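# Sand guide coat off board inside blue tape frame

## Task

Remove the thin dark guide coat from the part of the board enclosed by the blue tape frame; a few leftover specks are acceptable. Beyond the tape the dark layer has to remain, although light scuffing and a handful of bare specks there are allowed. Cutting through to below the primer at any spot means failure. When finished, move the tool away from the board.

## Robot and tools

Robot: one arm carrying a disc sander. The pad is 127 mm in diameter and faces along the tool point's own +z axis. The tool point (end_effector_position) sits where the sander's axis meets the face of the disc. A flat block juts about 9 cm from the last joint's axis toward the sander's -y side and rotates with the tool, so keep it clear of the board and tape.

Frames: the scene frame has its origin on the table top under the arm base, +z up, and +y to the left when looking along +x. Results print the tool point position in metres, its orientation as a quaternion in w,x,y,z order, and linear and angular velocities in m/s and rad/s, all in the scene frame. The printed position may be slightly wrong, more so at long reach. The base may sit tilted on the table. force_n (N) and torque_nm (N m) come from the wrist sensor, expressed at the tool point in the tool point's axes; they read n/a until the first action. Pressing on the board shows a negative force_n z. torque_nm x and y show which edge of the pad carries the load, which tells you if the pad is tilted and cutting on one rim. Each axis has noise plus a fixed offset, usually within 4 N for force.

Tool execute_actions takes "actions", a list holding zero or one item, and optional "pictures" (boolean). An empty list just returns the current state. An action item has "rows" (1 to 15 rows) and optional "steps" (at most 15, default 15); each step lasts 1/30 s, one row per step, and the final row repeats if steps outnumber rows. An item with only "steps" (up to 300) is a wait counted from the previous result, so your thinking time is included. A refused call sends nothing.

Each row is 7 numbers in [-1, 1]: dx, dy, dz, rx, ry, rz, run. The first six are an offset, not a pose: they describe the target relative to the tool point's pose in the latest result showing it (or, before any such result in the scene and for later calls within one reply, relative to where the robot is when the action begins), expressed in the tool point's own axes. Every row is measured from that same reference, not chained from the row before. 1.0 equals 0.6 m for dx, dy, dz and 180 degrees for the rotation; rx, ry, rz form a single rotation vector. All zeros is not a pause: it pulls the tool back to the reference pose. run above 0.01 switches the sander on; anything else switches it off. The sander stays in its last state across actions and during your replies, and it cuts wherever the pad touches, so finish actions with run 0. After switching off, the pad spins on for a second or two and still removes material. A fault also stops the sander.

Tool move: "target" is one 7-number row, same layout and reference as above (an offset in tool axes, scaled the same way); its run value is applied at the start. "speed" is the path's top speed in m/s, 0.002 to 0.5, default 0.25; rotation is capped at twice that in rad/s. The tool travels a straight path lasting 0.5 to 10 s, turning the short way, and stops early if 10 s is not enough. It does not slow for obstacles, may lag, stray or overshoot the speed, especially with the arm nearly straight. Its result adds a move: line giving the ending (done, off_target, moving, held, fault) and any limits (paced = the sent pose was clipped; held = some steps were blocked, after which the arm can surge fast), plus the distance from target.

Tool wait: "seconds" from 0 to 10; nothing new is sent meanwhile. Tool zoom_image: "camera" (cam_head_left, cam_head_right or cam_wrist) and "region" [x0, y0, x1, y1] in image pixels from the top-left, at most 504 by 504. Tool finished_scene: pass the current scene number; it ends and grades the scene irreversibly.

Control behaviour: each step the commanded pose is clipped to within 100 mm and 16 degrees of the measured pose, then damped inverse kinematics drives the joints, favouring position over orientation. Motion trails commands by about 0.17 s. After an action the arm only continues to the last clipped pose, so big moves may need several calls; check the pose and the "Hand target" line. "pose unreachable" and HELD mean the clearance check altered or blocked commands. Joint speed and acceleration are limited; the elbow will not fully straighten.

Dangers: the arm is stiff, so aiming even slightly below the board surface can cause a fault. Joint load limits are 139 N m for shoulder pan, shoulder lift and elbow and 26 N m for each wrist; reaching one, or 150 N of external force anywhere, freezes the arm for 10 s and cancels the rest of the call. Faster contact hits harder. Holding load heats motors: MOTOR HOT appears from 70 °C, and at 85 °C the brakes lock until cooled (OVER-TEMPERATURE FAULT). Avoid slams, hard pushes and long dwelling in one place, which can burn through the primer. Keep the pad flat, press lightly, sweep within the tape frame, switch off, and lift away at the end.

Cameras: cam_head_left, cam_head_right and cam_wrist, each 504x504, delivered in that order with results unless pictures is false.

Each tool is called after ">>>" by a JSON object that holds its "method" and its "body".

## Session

>>> {"method": "execute_actions", "body": {"actions": []}}

Scene clock: 0.00 s of 5400.00 s.
end_effector_position=(+0.3787, -0.2268, +0.5250) force_n=(-1.4, -0.8, +1.0) torque_nm=(-0.33, +0.11, +0.03) end_effector_quat_wxyz=(-0.206, +0.593, +0.722, +0.292) end_effector_velocity=(-0.000, +0.000, -0.000) end_effector_angular_velocity=(+0.000, +0.002, +0.001)
Joint positions: [-0.339 -1.815  1.647 -1.405 -1.571 -1.912]
Joint velocities: [ 0.     0.    -0.     0.003  0.     0.   ]
Motor temperatures (°C, as the motors report them): [25 24 26 34 32 31]
Hand target: +0.379, -0.227, +0.525; -0.206, +0.593, +0.722, +0.292
camera_calibration (this result's frames):
cam_wrist: T_world_to_cam=[[-0.1773, 0.71555, 0.675687, -0.120992], [0.915311, -0.132382, 0.38037, -0.542902], [0.361623, 0.685903, -0.631479, 0.465189], [0, 0, 0, 1]] pos_world=[0.307249, -0.30437, 0.582013]

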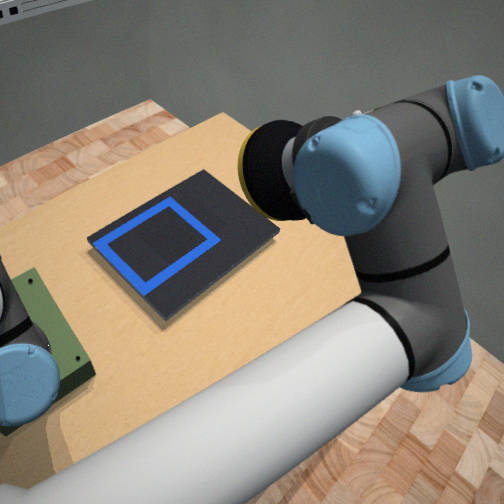

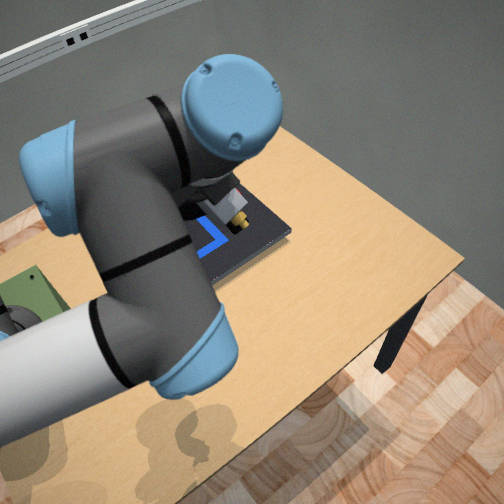

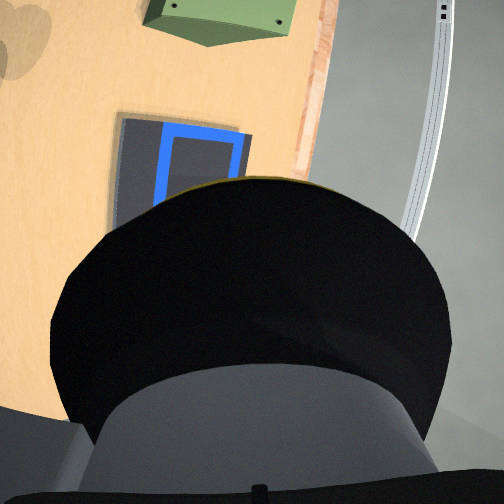

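>>> {"method": "zoom_image", "body": {"camera": "cam_head_left", "region": [80, 160, 290, 330]}}

>>> {"method": "zoom_image", "body": {"camera": "cam_wrist", "region": [100, 100, 270, 240]}}

>>> {"method": "zoom_image", "body": {"camera": "cam_head_right", "region": [180, 180, 300, 290]}}

Region (80, 160, 290, 330) of cam_head_left's 504x504 image, scaled by 2.400, with more detail than that image has; it fills the top 408 rows of this view, and the rest is white.

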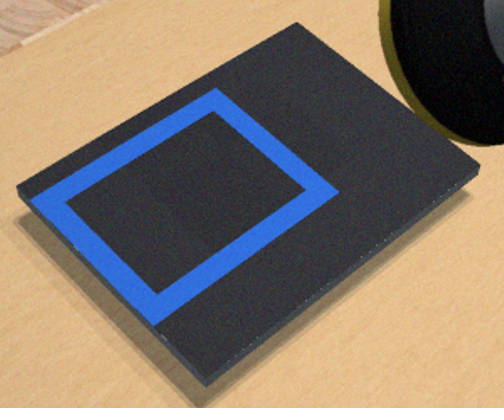

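Region (100, 100, 270, 240) of cam_wrist's 504x504 image, scaled by 2.965, with more detail than that image has; it fills the top 415 rows of this view, and the rest is white.

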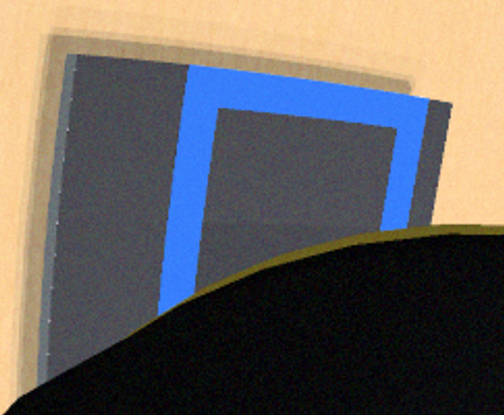

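Region (180, 180, 300, 290) of cam_head_right's 504x504 image, scaled by 4.200, with more detail than that image has; it fills the top 462 rows of this view, and the rest is white.

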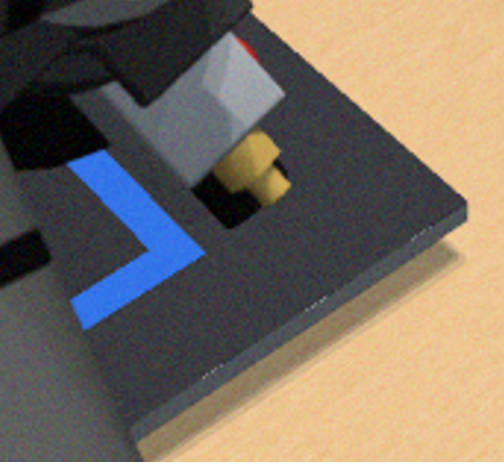

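>>> {"method": "zoom_image", "body": {"camera": "cam_head_left", "region": [84, 225, 124, 265]}}

>>> {"method": "zoom_image", "body": {"camera": "cam_head_left", "region": [150, 185, 190, 225]}}

>>> {"method": "zoom_image", "body": {"camera": "cam_head_left", "region": [190, 220, 230, 260]}}

>>> {"method": "zoom_image", "body": {"camera": "cam_head_left", "region": [125, 265, 165, 305]}}

Region (84, 225, 124, 265) of cam_head_left's 504x504 image, scaled by 12.600, with more detail than that image has.

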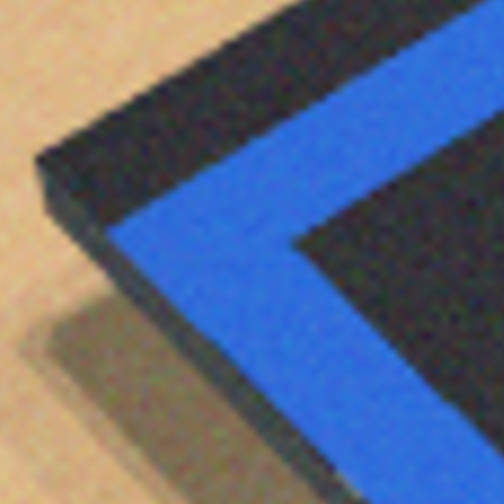

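Region (150, 185, 190, 225) of cam_head_left's 504x504 image, scaled by 12.600, with more detail than that image has.

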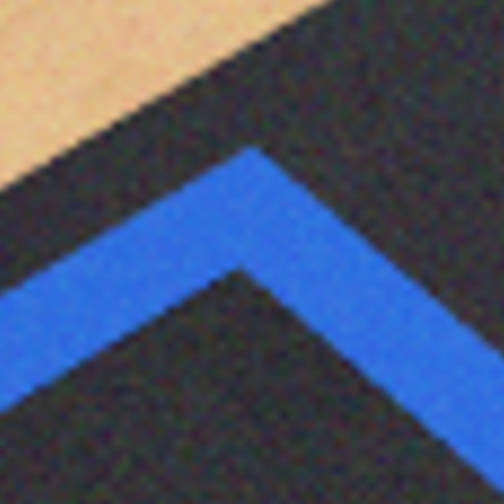

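Region (190, 220, 230, 260) of cam_head_left's 504x504 image, scaled by 12.600, with more detail than that image has.

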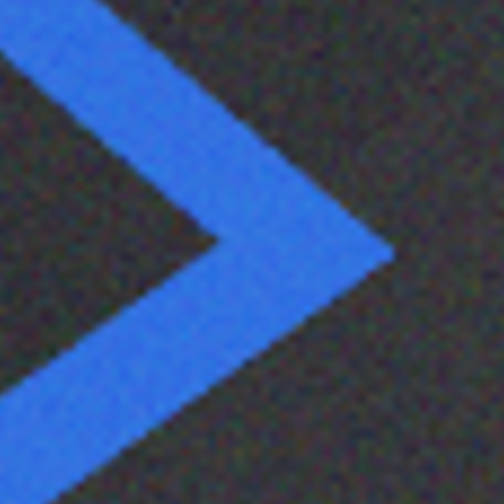

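Region (125, 265, 165, 305) of cam_head_left's 504x504 image, scaled by 12.600, with more detail than that image has.

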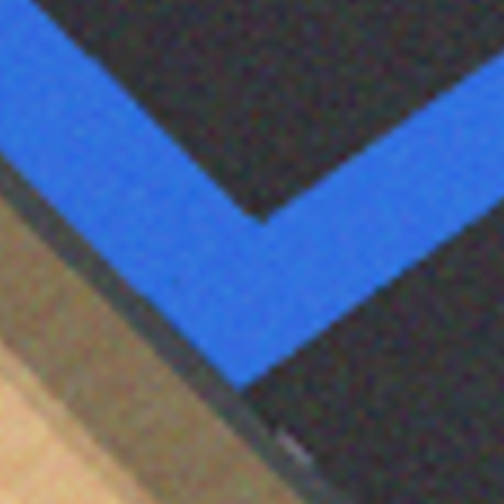

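>>> {"method": "move", "body": {"target": [-0.10089, 0.03643, 0.88961, 0.038915, -0.229849, 0.058868, 0], "speed": 0.3}}

Scene clock: 62.43 s of 5400.00 s.
end_effector_position=(+0.4380, +0.0875, +0.0925) force_n=(+0.2, -3.1, -0.5) torque_nm=(-0.53, -0.23, -0.06) end_effector_quat_wxyz=(+0.000, +0.706, +0.708, +0.000) end_effector_velocity=(+0.001, +0.001, -0.002) end_effector_angular_velocity=(-0.002, -0.000, +0.000)
Joint positions: [-0.109 -0.749  2.201 -2.889 -2.292 -1.438]
Joint velocities: [ 0.     0.008 -0.003 -0.004 -0.002 -0.   ]
Motor temperatures (°C, as the motors report them): [25 24 26 34 32 31]
Hand target: +0.438, +0.088, +0.092; +0.000, +0.706, +0.708, +0.000
Off the commanded pose: 0.001 m, 0 deg.
move: done
camera_calibration (this result's frames):
cam_wrist: T_world_to_cam=[[0.0353078, 0.998746, 0.035488, -0.101767], [0.943384, -0.0450278, 0.328633, -0.406268], [0.329819, 0.0218755, -0.943791, 0.0558899], [0, 0, 0, 1]] pos_world=[0.368426, 0.0821232, 0.189873]

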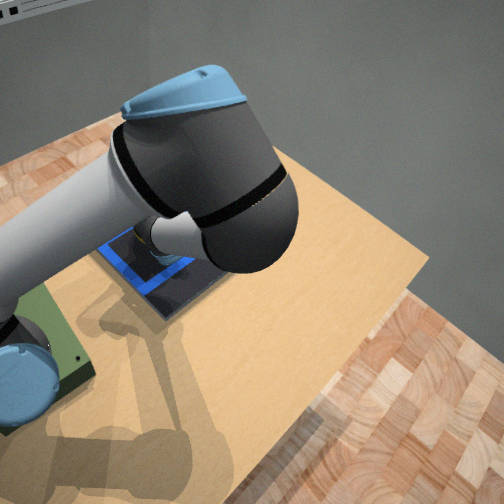

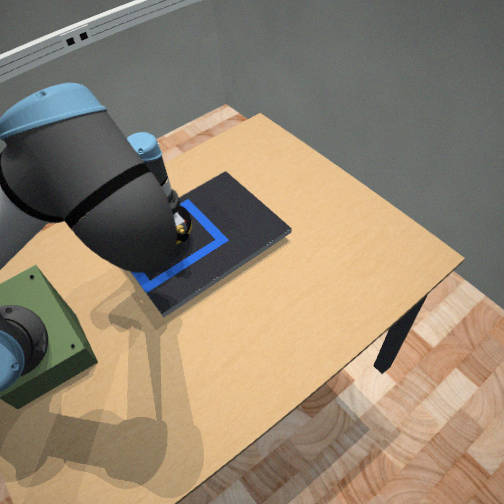

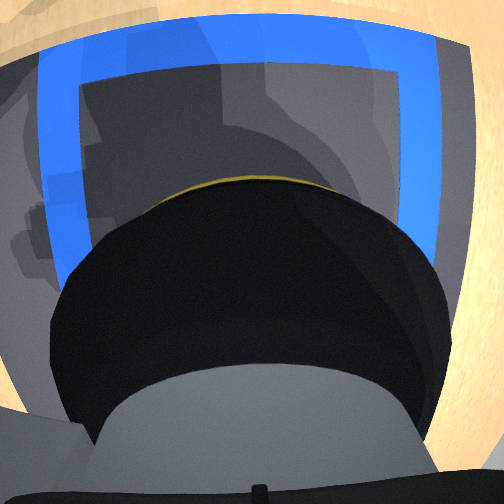

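>>> {"method": "execute_actions", "body": {"actions": []}}

>>> {"method": "zoom_image", "body": {"camera": "cam_wrist", "region": [30, 35, 100, 105]}}

>>> {"method": "zoom_image", "body": {"camera": "cam_wrist", "region": [380, 20, 480, 120]}}

>>> {"method": "zoom_image", "body": {"camera": "cam_wrist", "region": [130, 160, 370, 230]}}

>>> {"method": "zoom_image", "body": {"camera": "cam_wrist", "region": [210, 0, 290, 80]}}

Scene clock: 66.00 s of 5400.00 s.
end_effector_position=(+0.4381, +0.0876, +0.0923) force_n=(-1.1, -1.7, -3.0) torque_nm=(-0.30, +0.09, -0.09) end_effector_quat_wxyz=(+0.000, +0.706, +0.708, +0.000) end_effector_velocity=(+0.001, +0.000, +0.000) end_effector_angular_velocity=(+0.000, -0.001, -0.001)
Joint positions: [-0.109 -0.748  2.201 -2.889 -2.292 -1.437]
Joint velocities: [ 0.     0.001 -0.001 -0.001 -0.    -0.   ]
Motor temperatures (°C, as the motors report them): [25 24 26 34 32 31]
Hand target: +0.438, +0.088, +0.092; +0.000, +0.706, +0.708, +0.000
Off the commanded pose: 0.001 m, 0 deg.
Steps of this call (steps 1 to 107: nothing new was sent). Readings (end_effector_position | what the end effector reports):
1: (+0.4381, +0.0875, +0.0924) | force_n=(-1.5, +0.3, +0.2) torque_nm=(-0.12, +0.14, -0.03)
2: (+0.4381, +0.0875, +0.0924) | force_n=(-3.4, +1.3, +0.7) torque_nm=(-0.07, +0.21, +0.00)
4: (+0.4381, +0.0876, +0.0923) | force_n=(-2.6, +1.2, -0.3) torque_nm=(+0.25, +0.13, +0.01)
8: (+0.4381, +0.0876, +0.0923) | force_n=(-2.1, +0.9, -1.3) torque_nm=(-0.02, +0.19, -0.07)
107: the state above
camera_calibration (this result's frames):
cam_wrist: T_world_to_cam=[[0.0353167, 0.998754, 0.0352718, -0.101862], [0.943376, -0.0449656, 0.328665, -0.406285], [0.329841, 0.0216672, -0.943788, 0.0557215], [0, 0, 0, 1]] pos_world=[0.368497, 0.0822588, 0.189713]

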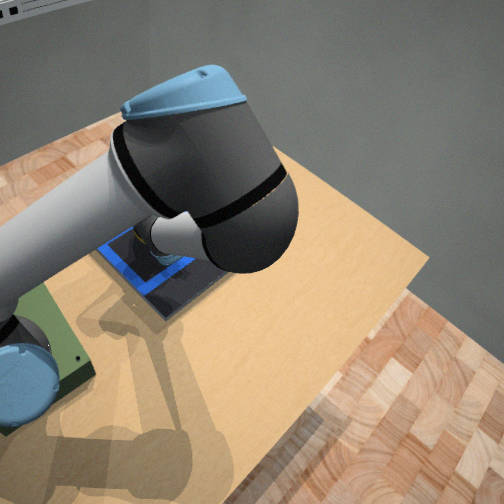

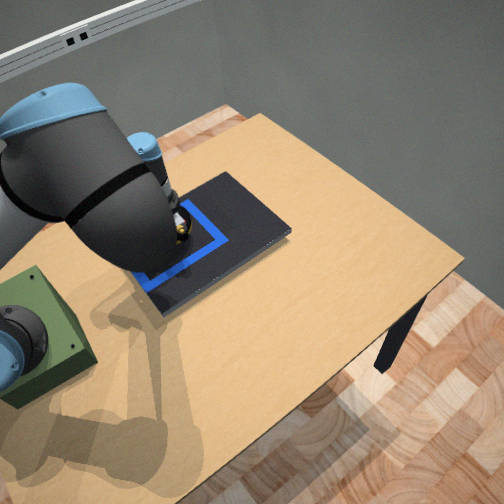

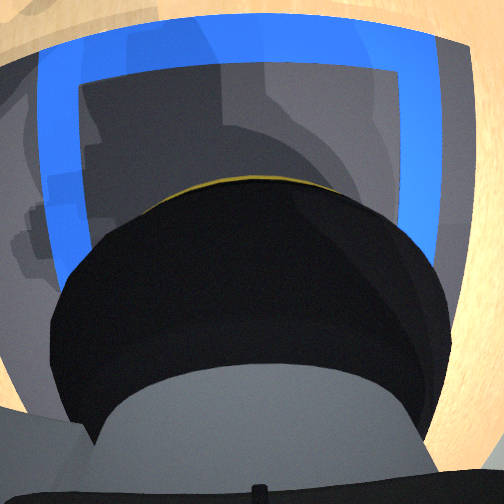

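Region (30, 35, 100, 105) of cam_wrist's 504x504 image, scaled by 7.200, with more detail than that image has.

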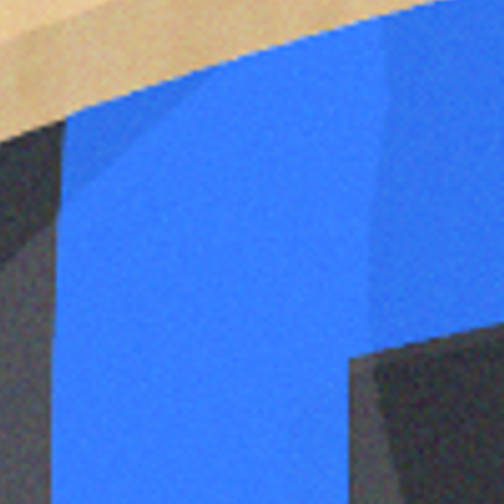

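Region (380, 20, 480, 120) of cam_wrist's 504x504 image, scaled by 5.040, with more detail than that image has.

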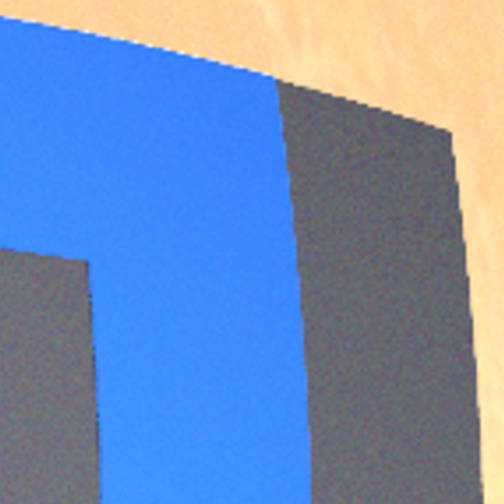

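Region (130, 160, 370, 230) of cam_wrist's 504x504 image, scaled by 2.100, with more detail than that image has; it fills the top 147 rows of this view, and the rest is white.

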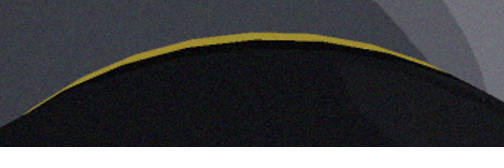

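Region (210, 0, 290, 80) of cam_wrist's 504x504 image, scaled by 6.300, with more detail than that image has.

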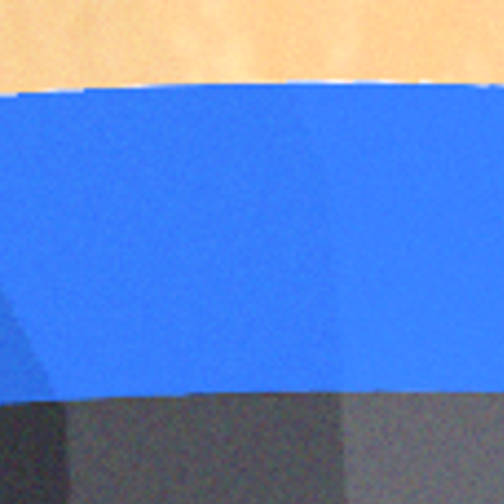

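>>> {"method": "zoom_image", "body": {"camera": "cam_wrist", "region": [30, 190, 110, 270]}}

>>> {"method": "zoom_image", "body": {"camera": "cam_wrist", "region": [385, 170, 485, 270]}}

>>> {"method": "zoom_image", "body": {"camera": "cam_head_right", "region": [125, 190, 245, 310]}}

Region (30, 190, 110, 270) of cam_wrist's 504x504 image, scaled by 6.300, with more detail than that image has.

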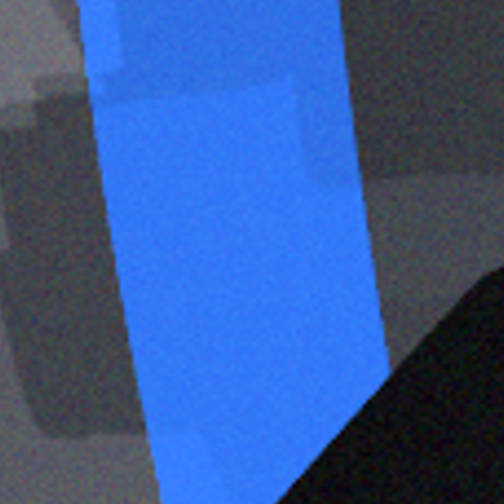

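Region (385, 170, 485, 270) of cam_wrist's 504x504 image, scaled by 5.040, with more detail than that image has.

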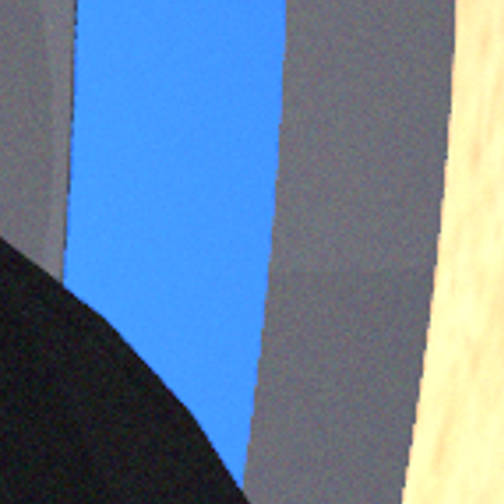

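Region (125, 190, 245, 310) of cam_head_right's 504x504 image, scaled by 4.200, with more detail than that image has.

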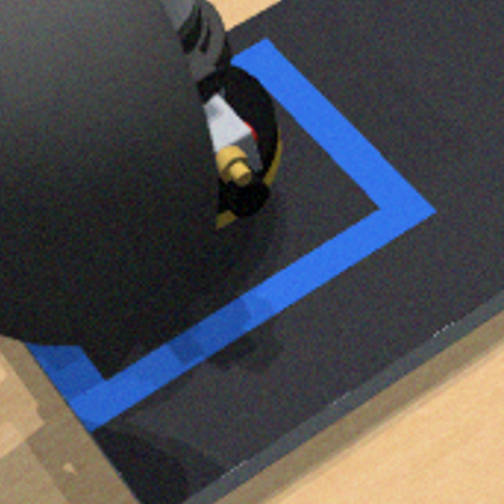

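>>> {"method": "move", "body": {"target": [0, 0, 0.07747, -0.00073, 0.0003, 0, 0], "speed": 0.1}}

Scene clock: 126.93 s of 5400.00 s.
end_effector_position=(+0.4381, +0.0876, +0.0459) force_n=(-2.2, +1.0, +3.6) torque_nm=(+0.01, +0.11, -0.07) end_effector_quat_wxyz=(+0.001, +0.706, +0.708, +0.001) end_effector_velocity=(+0.000, +0.000, -0.002) end_effector_angular_velocity=(+0.000, -0.001, -0.000)
Joint positions: [-0.178 -0.632  2.201 -3.068 -2.298 -1.531]
Joint velocities: [-0.003  0.005 -0.001 -0.009  0.    -0.004]
Motor temperatures (°C, as the motors report them): [25 24 26 34 32 31]
Hand target: +0.438, +0.088, +0.046; +0.001, +0.706, +0.708, +0.001
Off the commanded pose: 0.000 m, 0 deg.
move: done
camera_calibration (this result's frames):
cam_wrist: T_world_to_cam=[[0.0352522, 0.998728, 0.0360548, -0.100202], [0.942674, -0.0452099, 0.330638, -0.390746], [0.331848, 0.0223322, -0.943069, 0.0109623], [0, 0, 0, 1]] pos_world=[0.36824, 0.082164, 0.143146]

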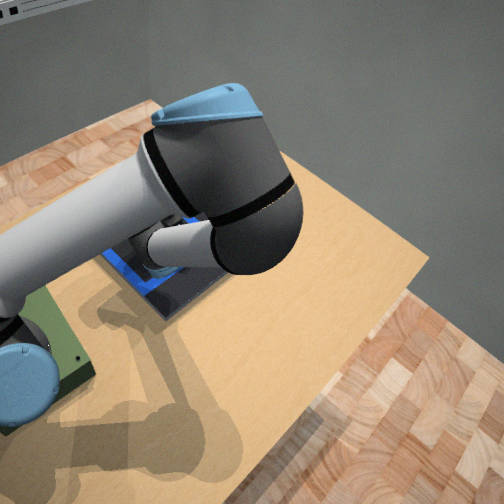

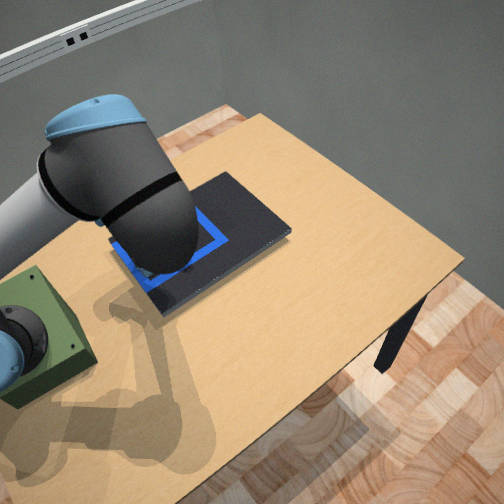

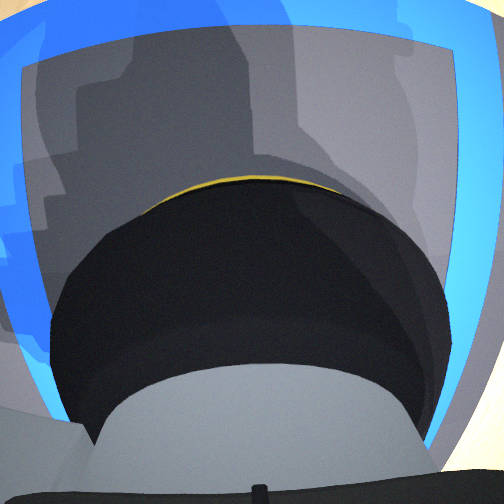

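>>> {"method": "zoom_image", "body": {"camera": "cam_wrist", "region": [0, 40, 60, 100]}}

>>> {"method": "zoom_image", "body": {"camera": "cam_wrist", "region": [430, 0, 504, 74]}}

>>> {"method": "execute_actions", "body": {"actions": [{"rows": [[0,0,0.0006,0,0,0,0],[0,0,0.0012,0,0,0,0],[0,0,0.0017,0,0,0,0],[0,0,0.0022,0,0,0,0],[0,0,0.0026,0,0,0,0],[0,0,0.0029,0,0,0,0]], "steps": 15}], "pictures": false}}

>>> {"method": "execute_actions", "body": {"actions": [{"steps": 9}], "pictures": true}}

Region (0, 40, 60, 100) of cam_wrist's 504x504 image, scaled by 8.400, with more detail than that image has.

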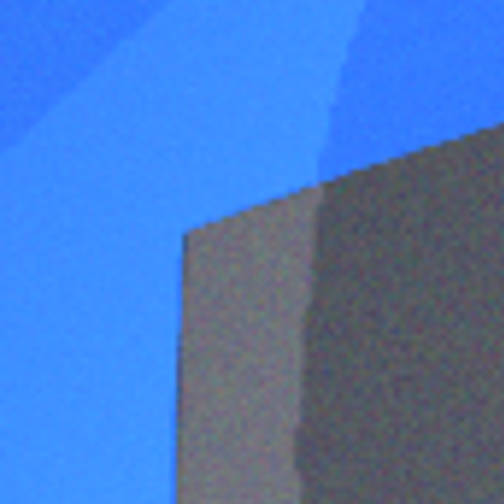

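Region (430, 0, 504, 74) of cam_wrist's 504x504 image, scaled by 6.811, with more detail than that image has.

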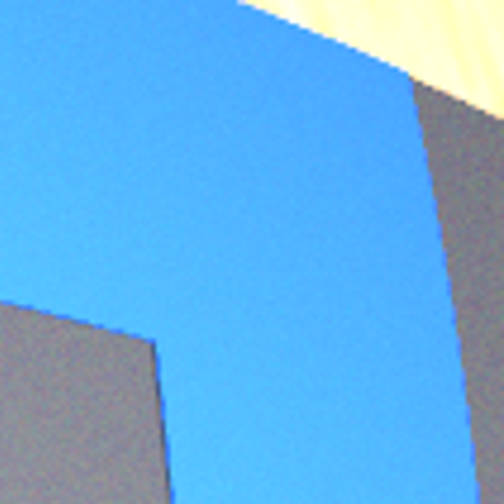

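Scene clock: 130.43 s of 5400.00 s.
end_effector_position=(+0.4381, +0.0876, +0.0442) force_n=(-0.9, -0.6, -4.1) torque_nm=(-0.08, -0.04, +0.11) end_effector_quat_wxyz=(+0.001, +0.707, +0.708, +0.001) end_effector_velocity=(-0.001, +0.001, -0.001) end_effector_angular_velocity=(-0.000, +0.001, +0.002)
Joint positions: [-0.181 -0.628  2.2   -3.075 -2.299 -1.534]
Joint velocities: [-0.001  0.003  0.002 -0.004 -0.    -0.001]
Motor temperatures (°C, as the motors report them): [25 24 26 34 32 31]
Hand target: +0.438, +0.088, +0.044; +0.001, +0.706, +0.708, +0.001
Off the commanded pose: 0.000 m, 0 deg.
Steps of this call (steps 1 to 90: nothing new was sent; steps 91 to 105: all 15 steps of this action). Readings (end_effector_position | what the end effector reports):
91: (+0.4381, +0.0876, +0.0457) | force_n=(+0.8, +0.5, +1.8) torque_nm=(-0.12, -0.30, -0.08)
92: (+0.4381, +0.0876, +0.0457) | force_n=(-3.5, +0.4, +0.0) torque_nm=(-0.16, +0.25, +0.04)
94: (+0.4381, +0.0876, +0.0454) | force_n=(-2.4, +1.0, +0.8) torque_nm=(-0.06, +0.34, -0.04)
98: (+0.4381, +0.0876, +0.0446) | force_n=(-1.3, +0.9, +0.5) torque_nm=(-0.09, +0.08, -0.17)
105: the state above

Scene clock: 130.73 s of 5400.00 s.
end_effector_position=(+0.4381, +0.0876, +0.0441) force_n=(-1.4, -1.2, -6.7) torque_nm=(-0.10, +0.13, +0.00) end_effector_quat_wxyz=(+0.001, +0.706, +0.708, +0.001) end_effector_velocity=(-0.000, +0.000, -0.000) end_effector_angular_velocity=(-0.000, +0.001, +0.001)
Joint positions: [-0.181 -0.628  2.2   -3.075 -2.299 -1.534]
Joint velocities: [-0.     0.     0.     0.001 -0.     0.   ]
Motor temperatures (°C, as the motors report them): [25 24 26 34 32 31]
Hand target: +0.438, +0.088, +0.044; +0.001, +0.706, +0.708, +0.001
Off the commanded pose: 0.000 m, 0 deg.
Steps of this call (steps 1 to 9: nothing new was sent). Readings (end_effector_position | what the end effector reports):
1: (+0.4381, +0.0876, +0.0442) | force_n=(+1.2, -0.1, -7.2) torque_nm=(-0.08, -0.28, +0.05)
2: (+0.4381, +0.0876, +0.0442) | force_n=(-0.8, -2.8, -2.9) torque_nm=(-0.51, +0.00, +0.03)
4: (+0.4381, +0.0876, +0.0442) | force_n=(-2.4, +0.9, -5.7) torque_nm=(+0.14, +0.35, -0.09)
8: (+0.4381, +0.0876, +0.0441) | force_n=(-2.3, -3.0, -7.3) torque_nm=(-0.59, +0.27, -0.11)
9: the state above
camera_calibration (this result's frames):
cam_wrist: T_world_to_cam=[[0.0352584, 0.998728, 0.0360491, -0.100141], [0.94267, -0.0452141, 0.330648, -0.390176], [0.331857, 0.0223243, -0.943065, 0.00931828], [0, 0, 0, 1]] pos_world=[0.368246, 0.0821641, 0.141409]

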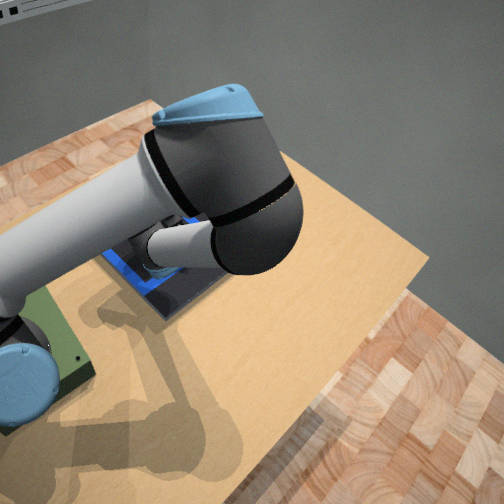

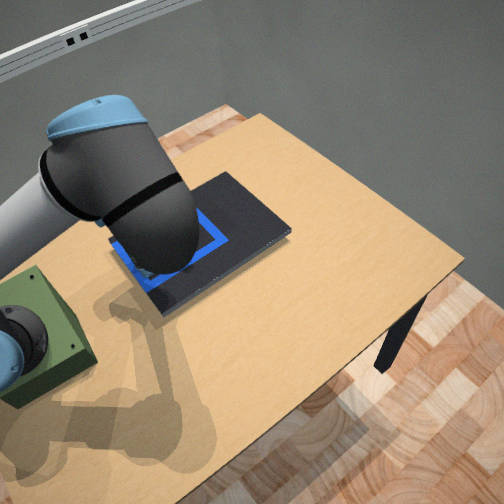

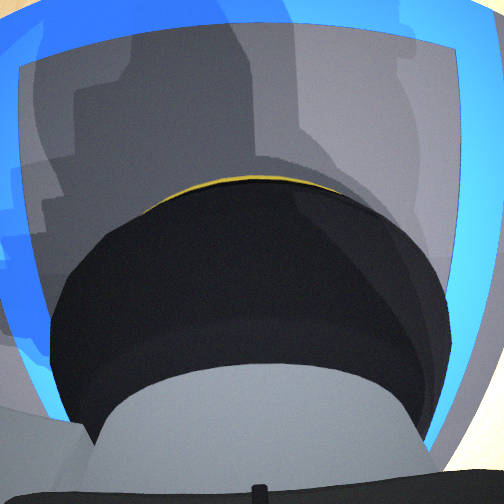

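>>> {"method": "execute_actions", "body": {"actions": []}}

Scene clock: 139.20 s of 5400.00 s.
end_effector_position=(+0.4381, +0.0876, +0.0441) force_n=(-2.5, -2.3, -8.1) torque_nm=(-0.36, +0.34, -0.02) end_effector_quat_wxyz=(+0.001, +0.706, +0.708, +0.001) end_effector_velocity=(-0.001, -0.000, +0.000) end_effector_angular_velocity=(-0.000, +0.001, +0.001)
Joint positions: [-0.181 -0.628  2.2   -3.075 -2.299 -1.534]
Joint velocities: [-0.    -0.001  0.002 -0.    -0.    -0.   ]
Motor temperatures (°C, as the motors report them): [25 24 26 34 32 31]
Hand target: +0.438, +0.088, +0.044; +0.001, +0.706, +0.708, +0.001
Off the commanded pose: 0.000 m, 0 deg.
Steps of this call (steps 1 to 254: nothing new was sent). Readings (end_effector_position | what the end effector reports):
1: (+0.4381, +0.0876, +0.0441) | force_n=(-0.8, -1.4, -5.2) torque_nm=(-0.24, -0.10, +0.08)
2: (+0.4381, +0.0876, +0.0441) | force_n=(-0.1, -2.0, -6.3) torque_nm=(-0.36, -0.06, +0.01)
4: (+0.4381, +0.0876, +0.0441) | force_n=(-0.1, -0.3, -4.8) torque_nm=(-0.28, -0.06, +0.02)
8: (+0.4381, +0.0876, +0.0441) | force_n=(-0.3, -1.5, -7.9) torque_nm=(-0.26, -0.04, +0.04)
254: the state above
camera_calibration (this result's frames):
cam_wrist: T_world_to_cam=[[0.0352542, 0.998728, 0.036048, -0.10014], [0.942674, -0.0452095, 0.330637, -0.390173], [0.331847, 0.0223252, -0.943069, 0.00931831], [0, 0, 0, 1]] pos_world=[0.368244, 0.0821654, 0.141403]

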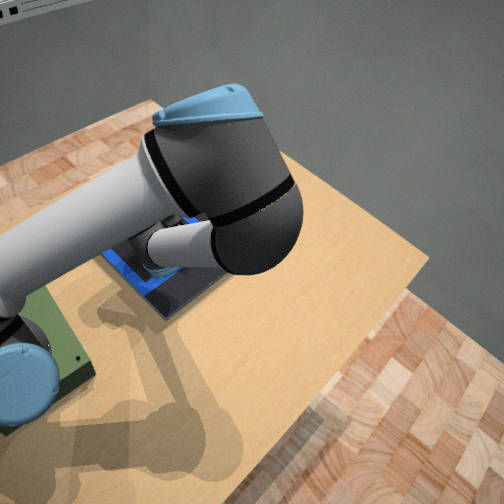

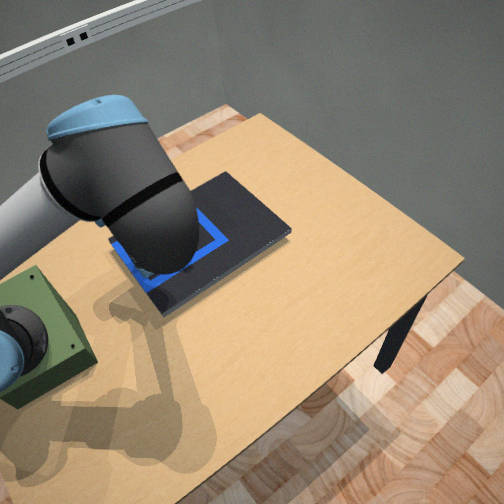

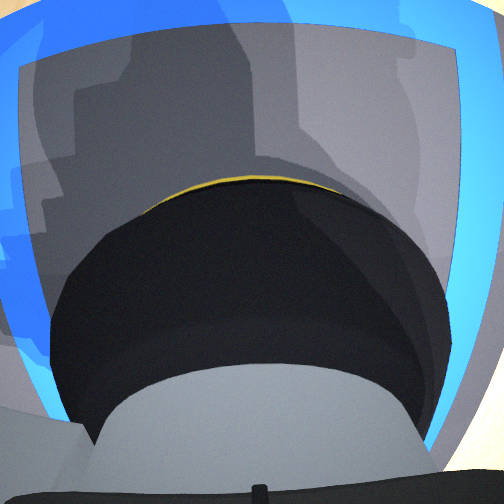

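>>> {"method": "execute_actions", "body": {"actions": [{"rows": [[0,0,0.0002,0,0,0,0],[0,0,0.0004,0,0,0,0],[0,0,0.0006,0,0,0,0],[0,0,0.0008,0,0,0,0],[0,0,0.0010,0,0,0,0],[0,0,0.0012,0,0,0,0],[0,0,0.00135,0,0,0,0]], "steps": 15}], "pictures": false}}

>>> {"method": "execute_actions", "body": {"actions": [{"steps": 15}], "pictures": false}}

>>> {"method": "execute_actions", "body": {"actions": [{"steps": 15}], "pictures": false}}

>>> {"method": "execute_actions", "body": {"actions": [{"steps": 15}]}}

Scene clock: 145.57 s of 5400.00 s.
end_effector_position=(+0.4381, +0.0876, +0.0434) force_n=(-1.4, -3.3, -37.0) torque_nm=(+0.14, +0.11, -0.04) end_effector_quat_wxyz=(+0.001, +0.707, +0.708, +0.001) end_effector_velocity=(-0.001, +0.000, -0.001) end_effector_angular_velocity=(-0.000, +0.002, +0.002)
Joint positions: [-0.182 -0.626  2.2   -3.078 -2.299 -1.536]
Joint velocities: [-0.001  0.001  0.     0.001 -0.    -0.001]
Motor temperatures (°C, as the motors report them): [25 24 26 34 32 31]
Hand target: +0.438, +0.088, +0.043; +0.001, +0.706, +0.708, +0.001
Off the commanded pose: 0.000 m, 0 deg.
Steps of this call (steps 1 to 176: nothing new was sent; steps 177 to 191: all 15 steps of this action). Readings (end_effector_position | what the end effector reports):
177: (+0.4381, +0.0876, +0.0441) | force_n=(-0.1, -2.0, -6.5) torque_nm=(-0.30, -0.03, -0.10)
178: (+0.4381, +0.0876, +0.0441) | force_n=(-1.2, -1.5, -8.7) torque_nm=(-0.40, -0.07, +0.04)
180: (+0.4381, +0.0876, +0.0440) | force_n=(-2.1, -1.3, -13.4) torque_nm=(-0.13, +0.29, -0.08)
184: (+0.4381, +0.0876, +0.0436) | force_n=(-1.0, -5.8, -28.1) torque_nm=(-0.34, +0.18, -0.05)
191: the state above

Scene clock: 146.07 s of 5400.00 s.
end_effector_position=(+0.4381, +0.0876, +0.0433) force_n=(-3.6, -5.5, -41.5) torque_nm=(-0.25, +0.34, -0.08) end_effector_quat_wxyz=(+0.001, +0.707, +0.708, +0.001) end_effector_velocity=(+0.001, +0.000, -0.000) end_effector_angular_velocity=(+0.000, -0.001, -0.001)
Joint positions: [-0.182 -0.626  2.2   -3.078 -2.299 -1.536]
Joint velocities: [-0.     0.001 -0.002  0.001  0.     0.   ]
Motor temperatures (°C, as the motors report them): [25 24 26 34 32 31]
Hand target: +0.438, +0.088, +0.043; +0.001, +0.706, +0.708, +0.001
Off the commanded pose: 0.000 m, 0 deg.
Steps of this call (steps 1 to 15: nothing new was sent). Readings (end_effector_position | what the end effector reports):
1: (+0.4381, +0.0876, +0.0434) | force_n=(-0.2, -6.7, -40.6) torque_nm=(-0.17, -0.02, +0.00)
2: (+0.4381, +0.0876, +0.0434) | force_n=(-1.2, -5.9, -39.4) torque_nm=(-0.19, +0.05, -0.08)
4: (+0.4381, +0.0876, +0.0433) | force_n=(-0.3, -6.7, -41.2) torque_nm=(-0.29, +0.02, -0.09)
8: (+0.4381, +0.0876, +0.0433) | force_n=(-1.4, -5.3, -38.5) torque_nm=(-0.13, +0.13, -0.11)
15: the state above

Scene clock: 146.57 s of 5400.00 s.
end_effector_position=(+0.4381, +0.0876, +0.0433) force_n=(-0.4, -4.3, -43.5) torque_nm=(-0.09, +0.10, -0.04) end_effector_quat_wxyz=(+0.001, +0.707, +0.708, +0.001) end_effector_velocity=(-0.001, -0.000, +0.000) end_effector_angular_velocity=(-0.000, +0.000, +0.001)
Joint positions: [-0.182 -0.626  2.2   -3.078 -2.299 -1.536]
Joint velocities: [-0.    -0.001  0.002 -0.001 -0.    -0.   ]
Motor temperatures (°C, as the motors report them): [25 24 26 34 32 31]
Hand target: +0.438, +0.088, +0.043; +0.001, +0.706, +0.708, +0.001
Off the commanded pose: 0.000 m, 0 deg.
Steps of this call (steps 1 to 15: nothing new was sent). Readings (end_effector_position | what the end effector reports):
1: (+0.4381, +0.0876, +0.0433) | force_n=(+0.0, -4.9, -41.1) torque_nm=(-0.09, -0.01, -0.05)
2: (+0.4381, +0.0876, +0.0433) | force_n=(-2.5, -4.9, -39.4) torque_nm=(-0.11, +0.45, -0.13)
4: (+0.4381, +0.0876, +0.0433) | force_n=(-2.5, -4.6, -41.3) torque_nm=(-0.19, +0.32, -0.04)
8: (+0.4381, +0.0876, +0.0433) | force_n=(+0.2, -7.2, -41.5) torque_nm=(-0.43, +0.02, -0.12)
15: the state above

Scene clock: 147.07 s of 5400.00 s.
end_effector_position=(+0.4381, +0.0876, +0.0433) force_n=(-0.7, -5.7, -42.6) torque_nm=(-0.42, +0.10, +0.04) end_effector_quat_wxyz=(+0.001, +0.707, +0.708, +0.001) end_effector_velocity=(-0.000, +0.000, -0.000) end_effector_angular_velocity=(+0.000, +0.000, +0.001)
Joint positions: [-0.182 -0.626  2.2   -3.078 -2.299 -1.536]
Joint velocities: [ 0.     0.001  0.    -0.     0.    -0.001]
Motor temperatures (°C, as the motors report them): [25 24 26 34 32 31]
Hand target: +0.438, +0.088, +0.043; +0.001, +0.706, +0.708, +0.001
Off the commanded pose: 0.000 m, 0 deg.
Steps of this call (steps 1 to 15: nothing new was sent). Readings (end_effector_position | what the end effector reports):
1: (+0.4381, +0.0876, +0.0433) | force_n=(-0.3, -5.0, -40.4) torque_nm=(-0.13, +0.03, +0.00)
2: (+0.4381, +0.0876, +0.0433) | force_n=(-1.5, -5.6, -39.0) torque_nm=(-0.24, +0.04, +0.02)
4: (+0.4381, +0.0876, +0.0433) | force_n=(-1.3, -7.2, -39.0) torque_nm=(-0.46, +0.12, -0.16)
8: (+0.4381, +0.0876, +0.0433) | force_n=(-2.9, -7.7, -43.2) torque_nm=(-0.39, +0.28, +0.05)
15: the state above
camera_calibration (this result's frames):
cam_wrist: T_world_to_cam=[[0.035259, 0.998728, 0.0360445, -0.100113], [0.942673, -0.045213, 0.330641, -0.389908], [0.33185, 0.0223201, -0.943068, 0.00855108], [0, 0, 0, 1]] pos_world=[0.368248, 0.0821659, 0.140592]

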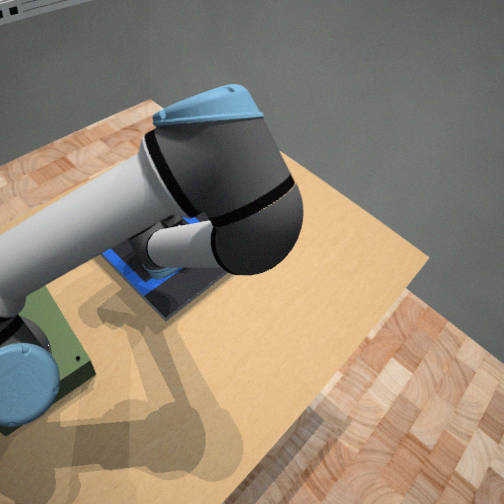

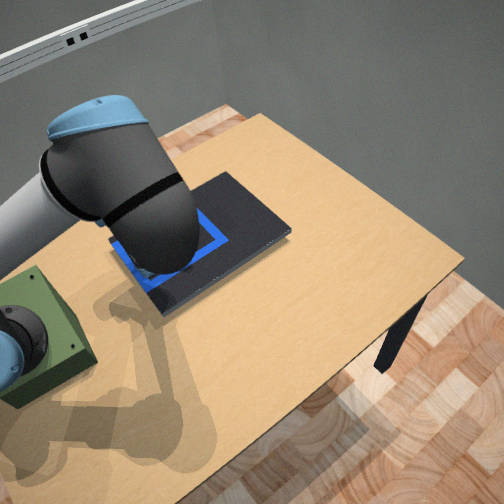

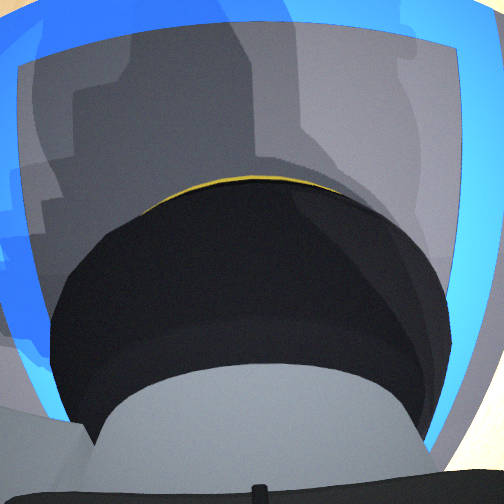

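>>> {"method": "execute_actions", "body": {"actions": [{"rows": [[0,0,-0.001,0,0,0,0],[0,0,-0.002,0,0,0,0],[0,0,-0.003,-0.0002,0.0001,0,0],[0,0,-0.004,-0.00038,0.00016,0,0]], "steps": 10}], "pictures": false}}

>>> {"method": "move", "body": {"target": [-0.05867, -0.10333, 0, 0, 0, 0, 0], "speed": 0.12}}

Scene clock: 168.13 s of 5400.00 s.
end_effector_position=(+0.4380, +0.0876, +0.0454) force_n=(-1.8, +0.6, -0.4) torque_nm=(-0.09, +0.18, +0.00) end_effector_quat_wxyz=(+0.001, +0.706, +0.708, +0.002) end_effector_velocity=(-0.001, -0.000, +0.003) end_effector_angular_velocity=(+0.001, -0.002, +0.001)
Joint positions: [-0.179 -0.631  2.201 -3.072 -2.298 -1.533]
Joint velocities: [ 0.004 -0.008  0.003  0.006  0.001  0.003]
Motor temperatures (°C, as the motors report them): [25 24 26 34 32 31]
Hand target: +0.438, +0.088, +0.046; +0.001, +0.706, +0.708, +0.002
Off the commanded pose: 0.000 m, 0 deg.
Steps of this call (steps 1 to 622: nothing new was sent; steps 623 to 632: all 10 steps of this action). Readings (end_effector_position | what the end effector reports):
623: (+0.4381, +0.0876, +0.0433) | force_n=(-1.7, -4.4, -40.6) torque_nm=(-0.24, +0.25, -0.05)
624: (+0.4380, +0.0876, +0.0433) | force_n=(-2.4, -4.9, -40.1) torque_nm=(-0.32, +0.21, +0.02)
626: (+0.4380, +0.0876, +0.0438) | force_n=(-1.8, -1.1, -21.3) torque_nm=(-0.14, +0.20, -0.15)
630: (+0.4380, +0.0876, +0.0451) | force_n=(-4.5, +2.5, +0.0) torque_nm=(+0.17, +0.48, -0.15)
632: the state above

Scene clock: 169.43 s of 5400.00 s.
end_effector_position=(+0.3763, +0.0524, +0.0453) force_n=(-0.4, -1.7, +1.3) torque_nm=(-0.30, -0.10, +0.01) end_effector_quat_wxyz=(+0.001, +0.707, +0.708, +0.002) end_effector_velocity=(-0.001, -0.001, -0.000) end_effector_angular_velocity=(+0.001, -0.002, -0.002)
Joint positions: [-0.243 -0.679  2.396 -3.275 -2.301 -1.619]
Joint velocities: [-0.003  0.     0.004 -0.009  0.001 -0.004]
Motor temperatures (°C, as the motors report them): [25 24 26 34 32 31]
Hand target: +0.376, +0.052, +0.045; +0.001, +0.706, +0.708, +0.002
Off the commanded pose: 0.000 m, 0 deg.
move: done
camera_calibration (this result's frames):
cam_wrist: T_world_to_cam=[[0.0352336, 0.998717, 0.0363791, -0.0628657], [0.942342, -0.0453224, 0.331568, -0.333808], [0.332791, 0.0225992, -0.94273, 0.0313697], [0, 0, 0, 1]] pos_world=[0.306337, 0.0469471, 0.14254]

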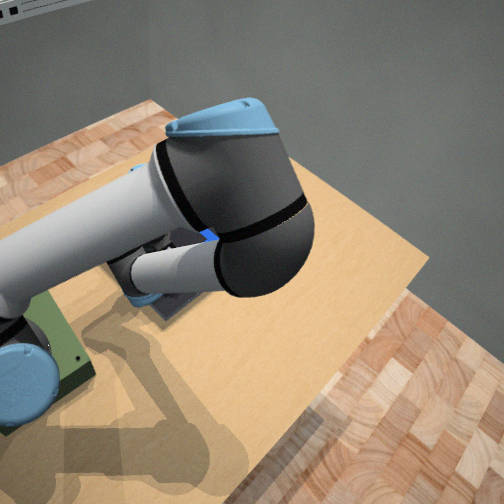

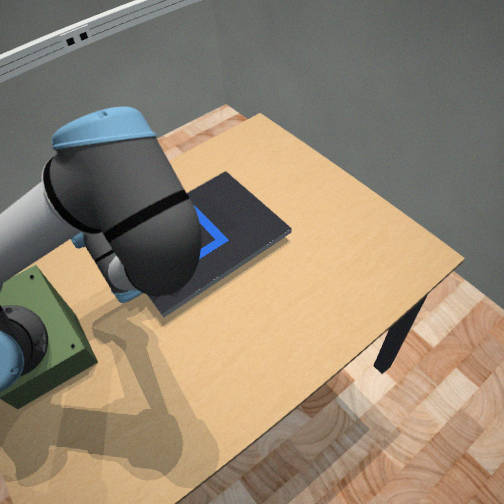

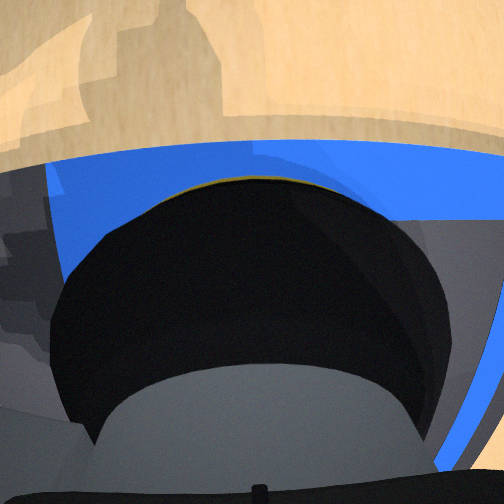

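>>> {"method": "zoom_image", "body": {"camera": "cam_wrist", "region": [20, 130, 140, 250]}}

>>> {"method": "zoom_image", "body": {"camera": "cam_wrist", "region": [200, 110, 320, 230]}}

Region (20, 130, 140, 250) of cam_wrist's 504x504 image, scaled by 4.200, with more detail than that image has.

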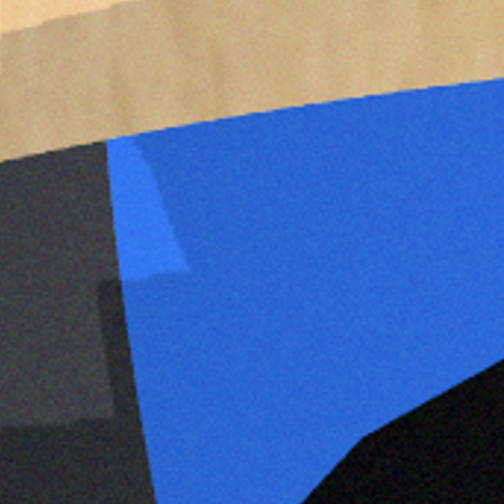

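Region (200, 110, 320, 230) of cam_wrist's 504x504 image, scaled by 4.200, with more detail than that image has.

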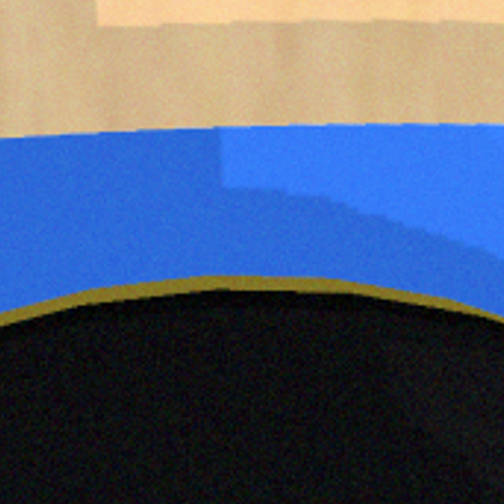

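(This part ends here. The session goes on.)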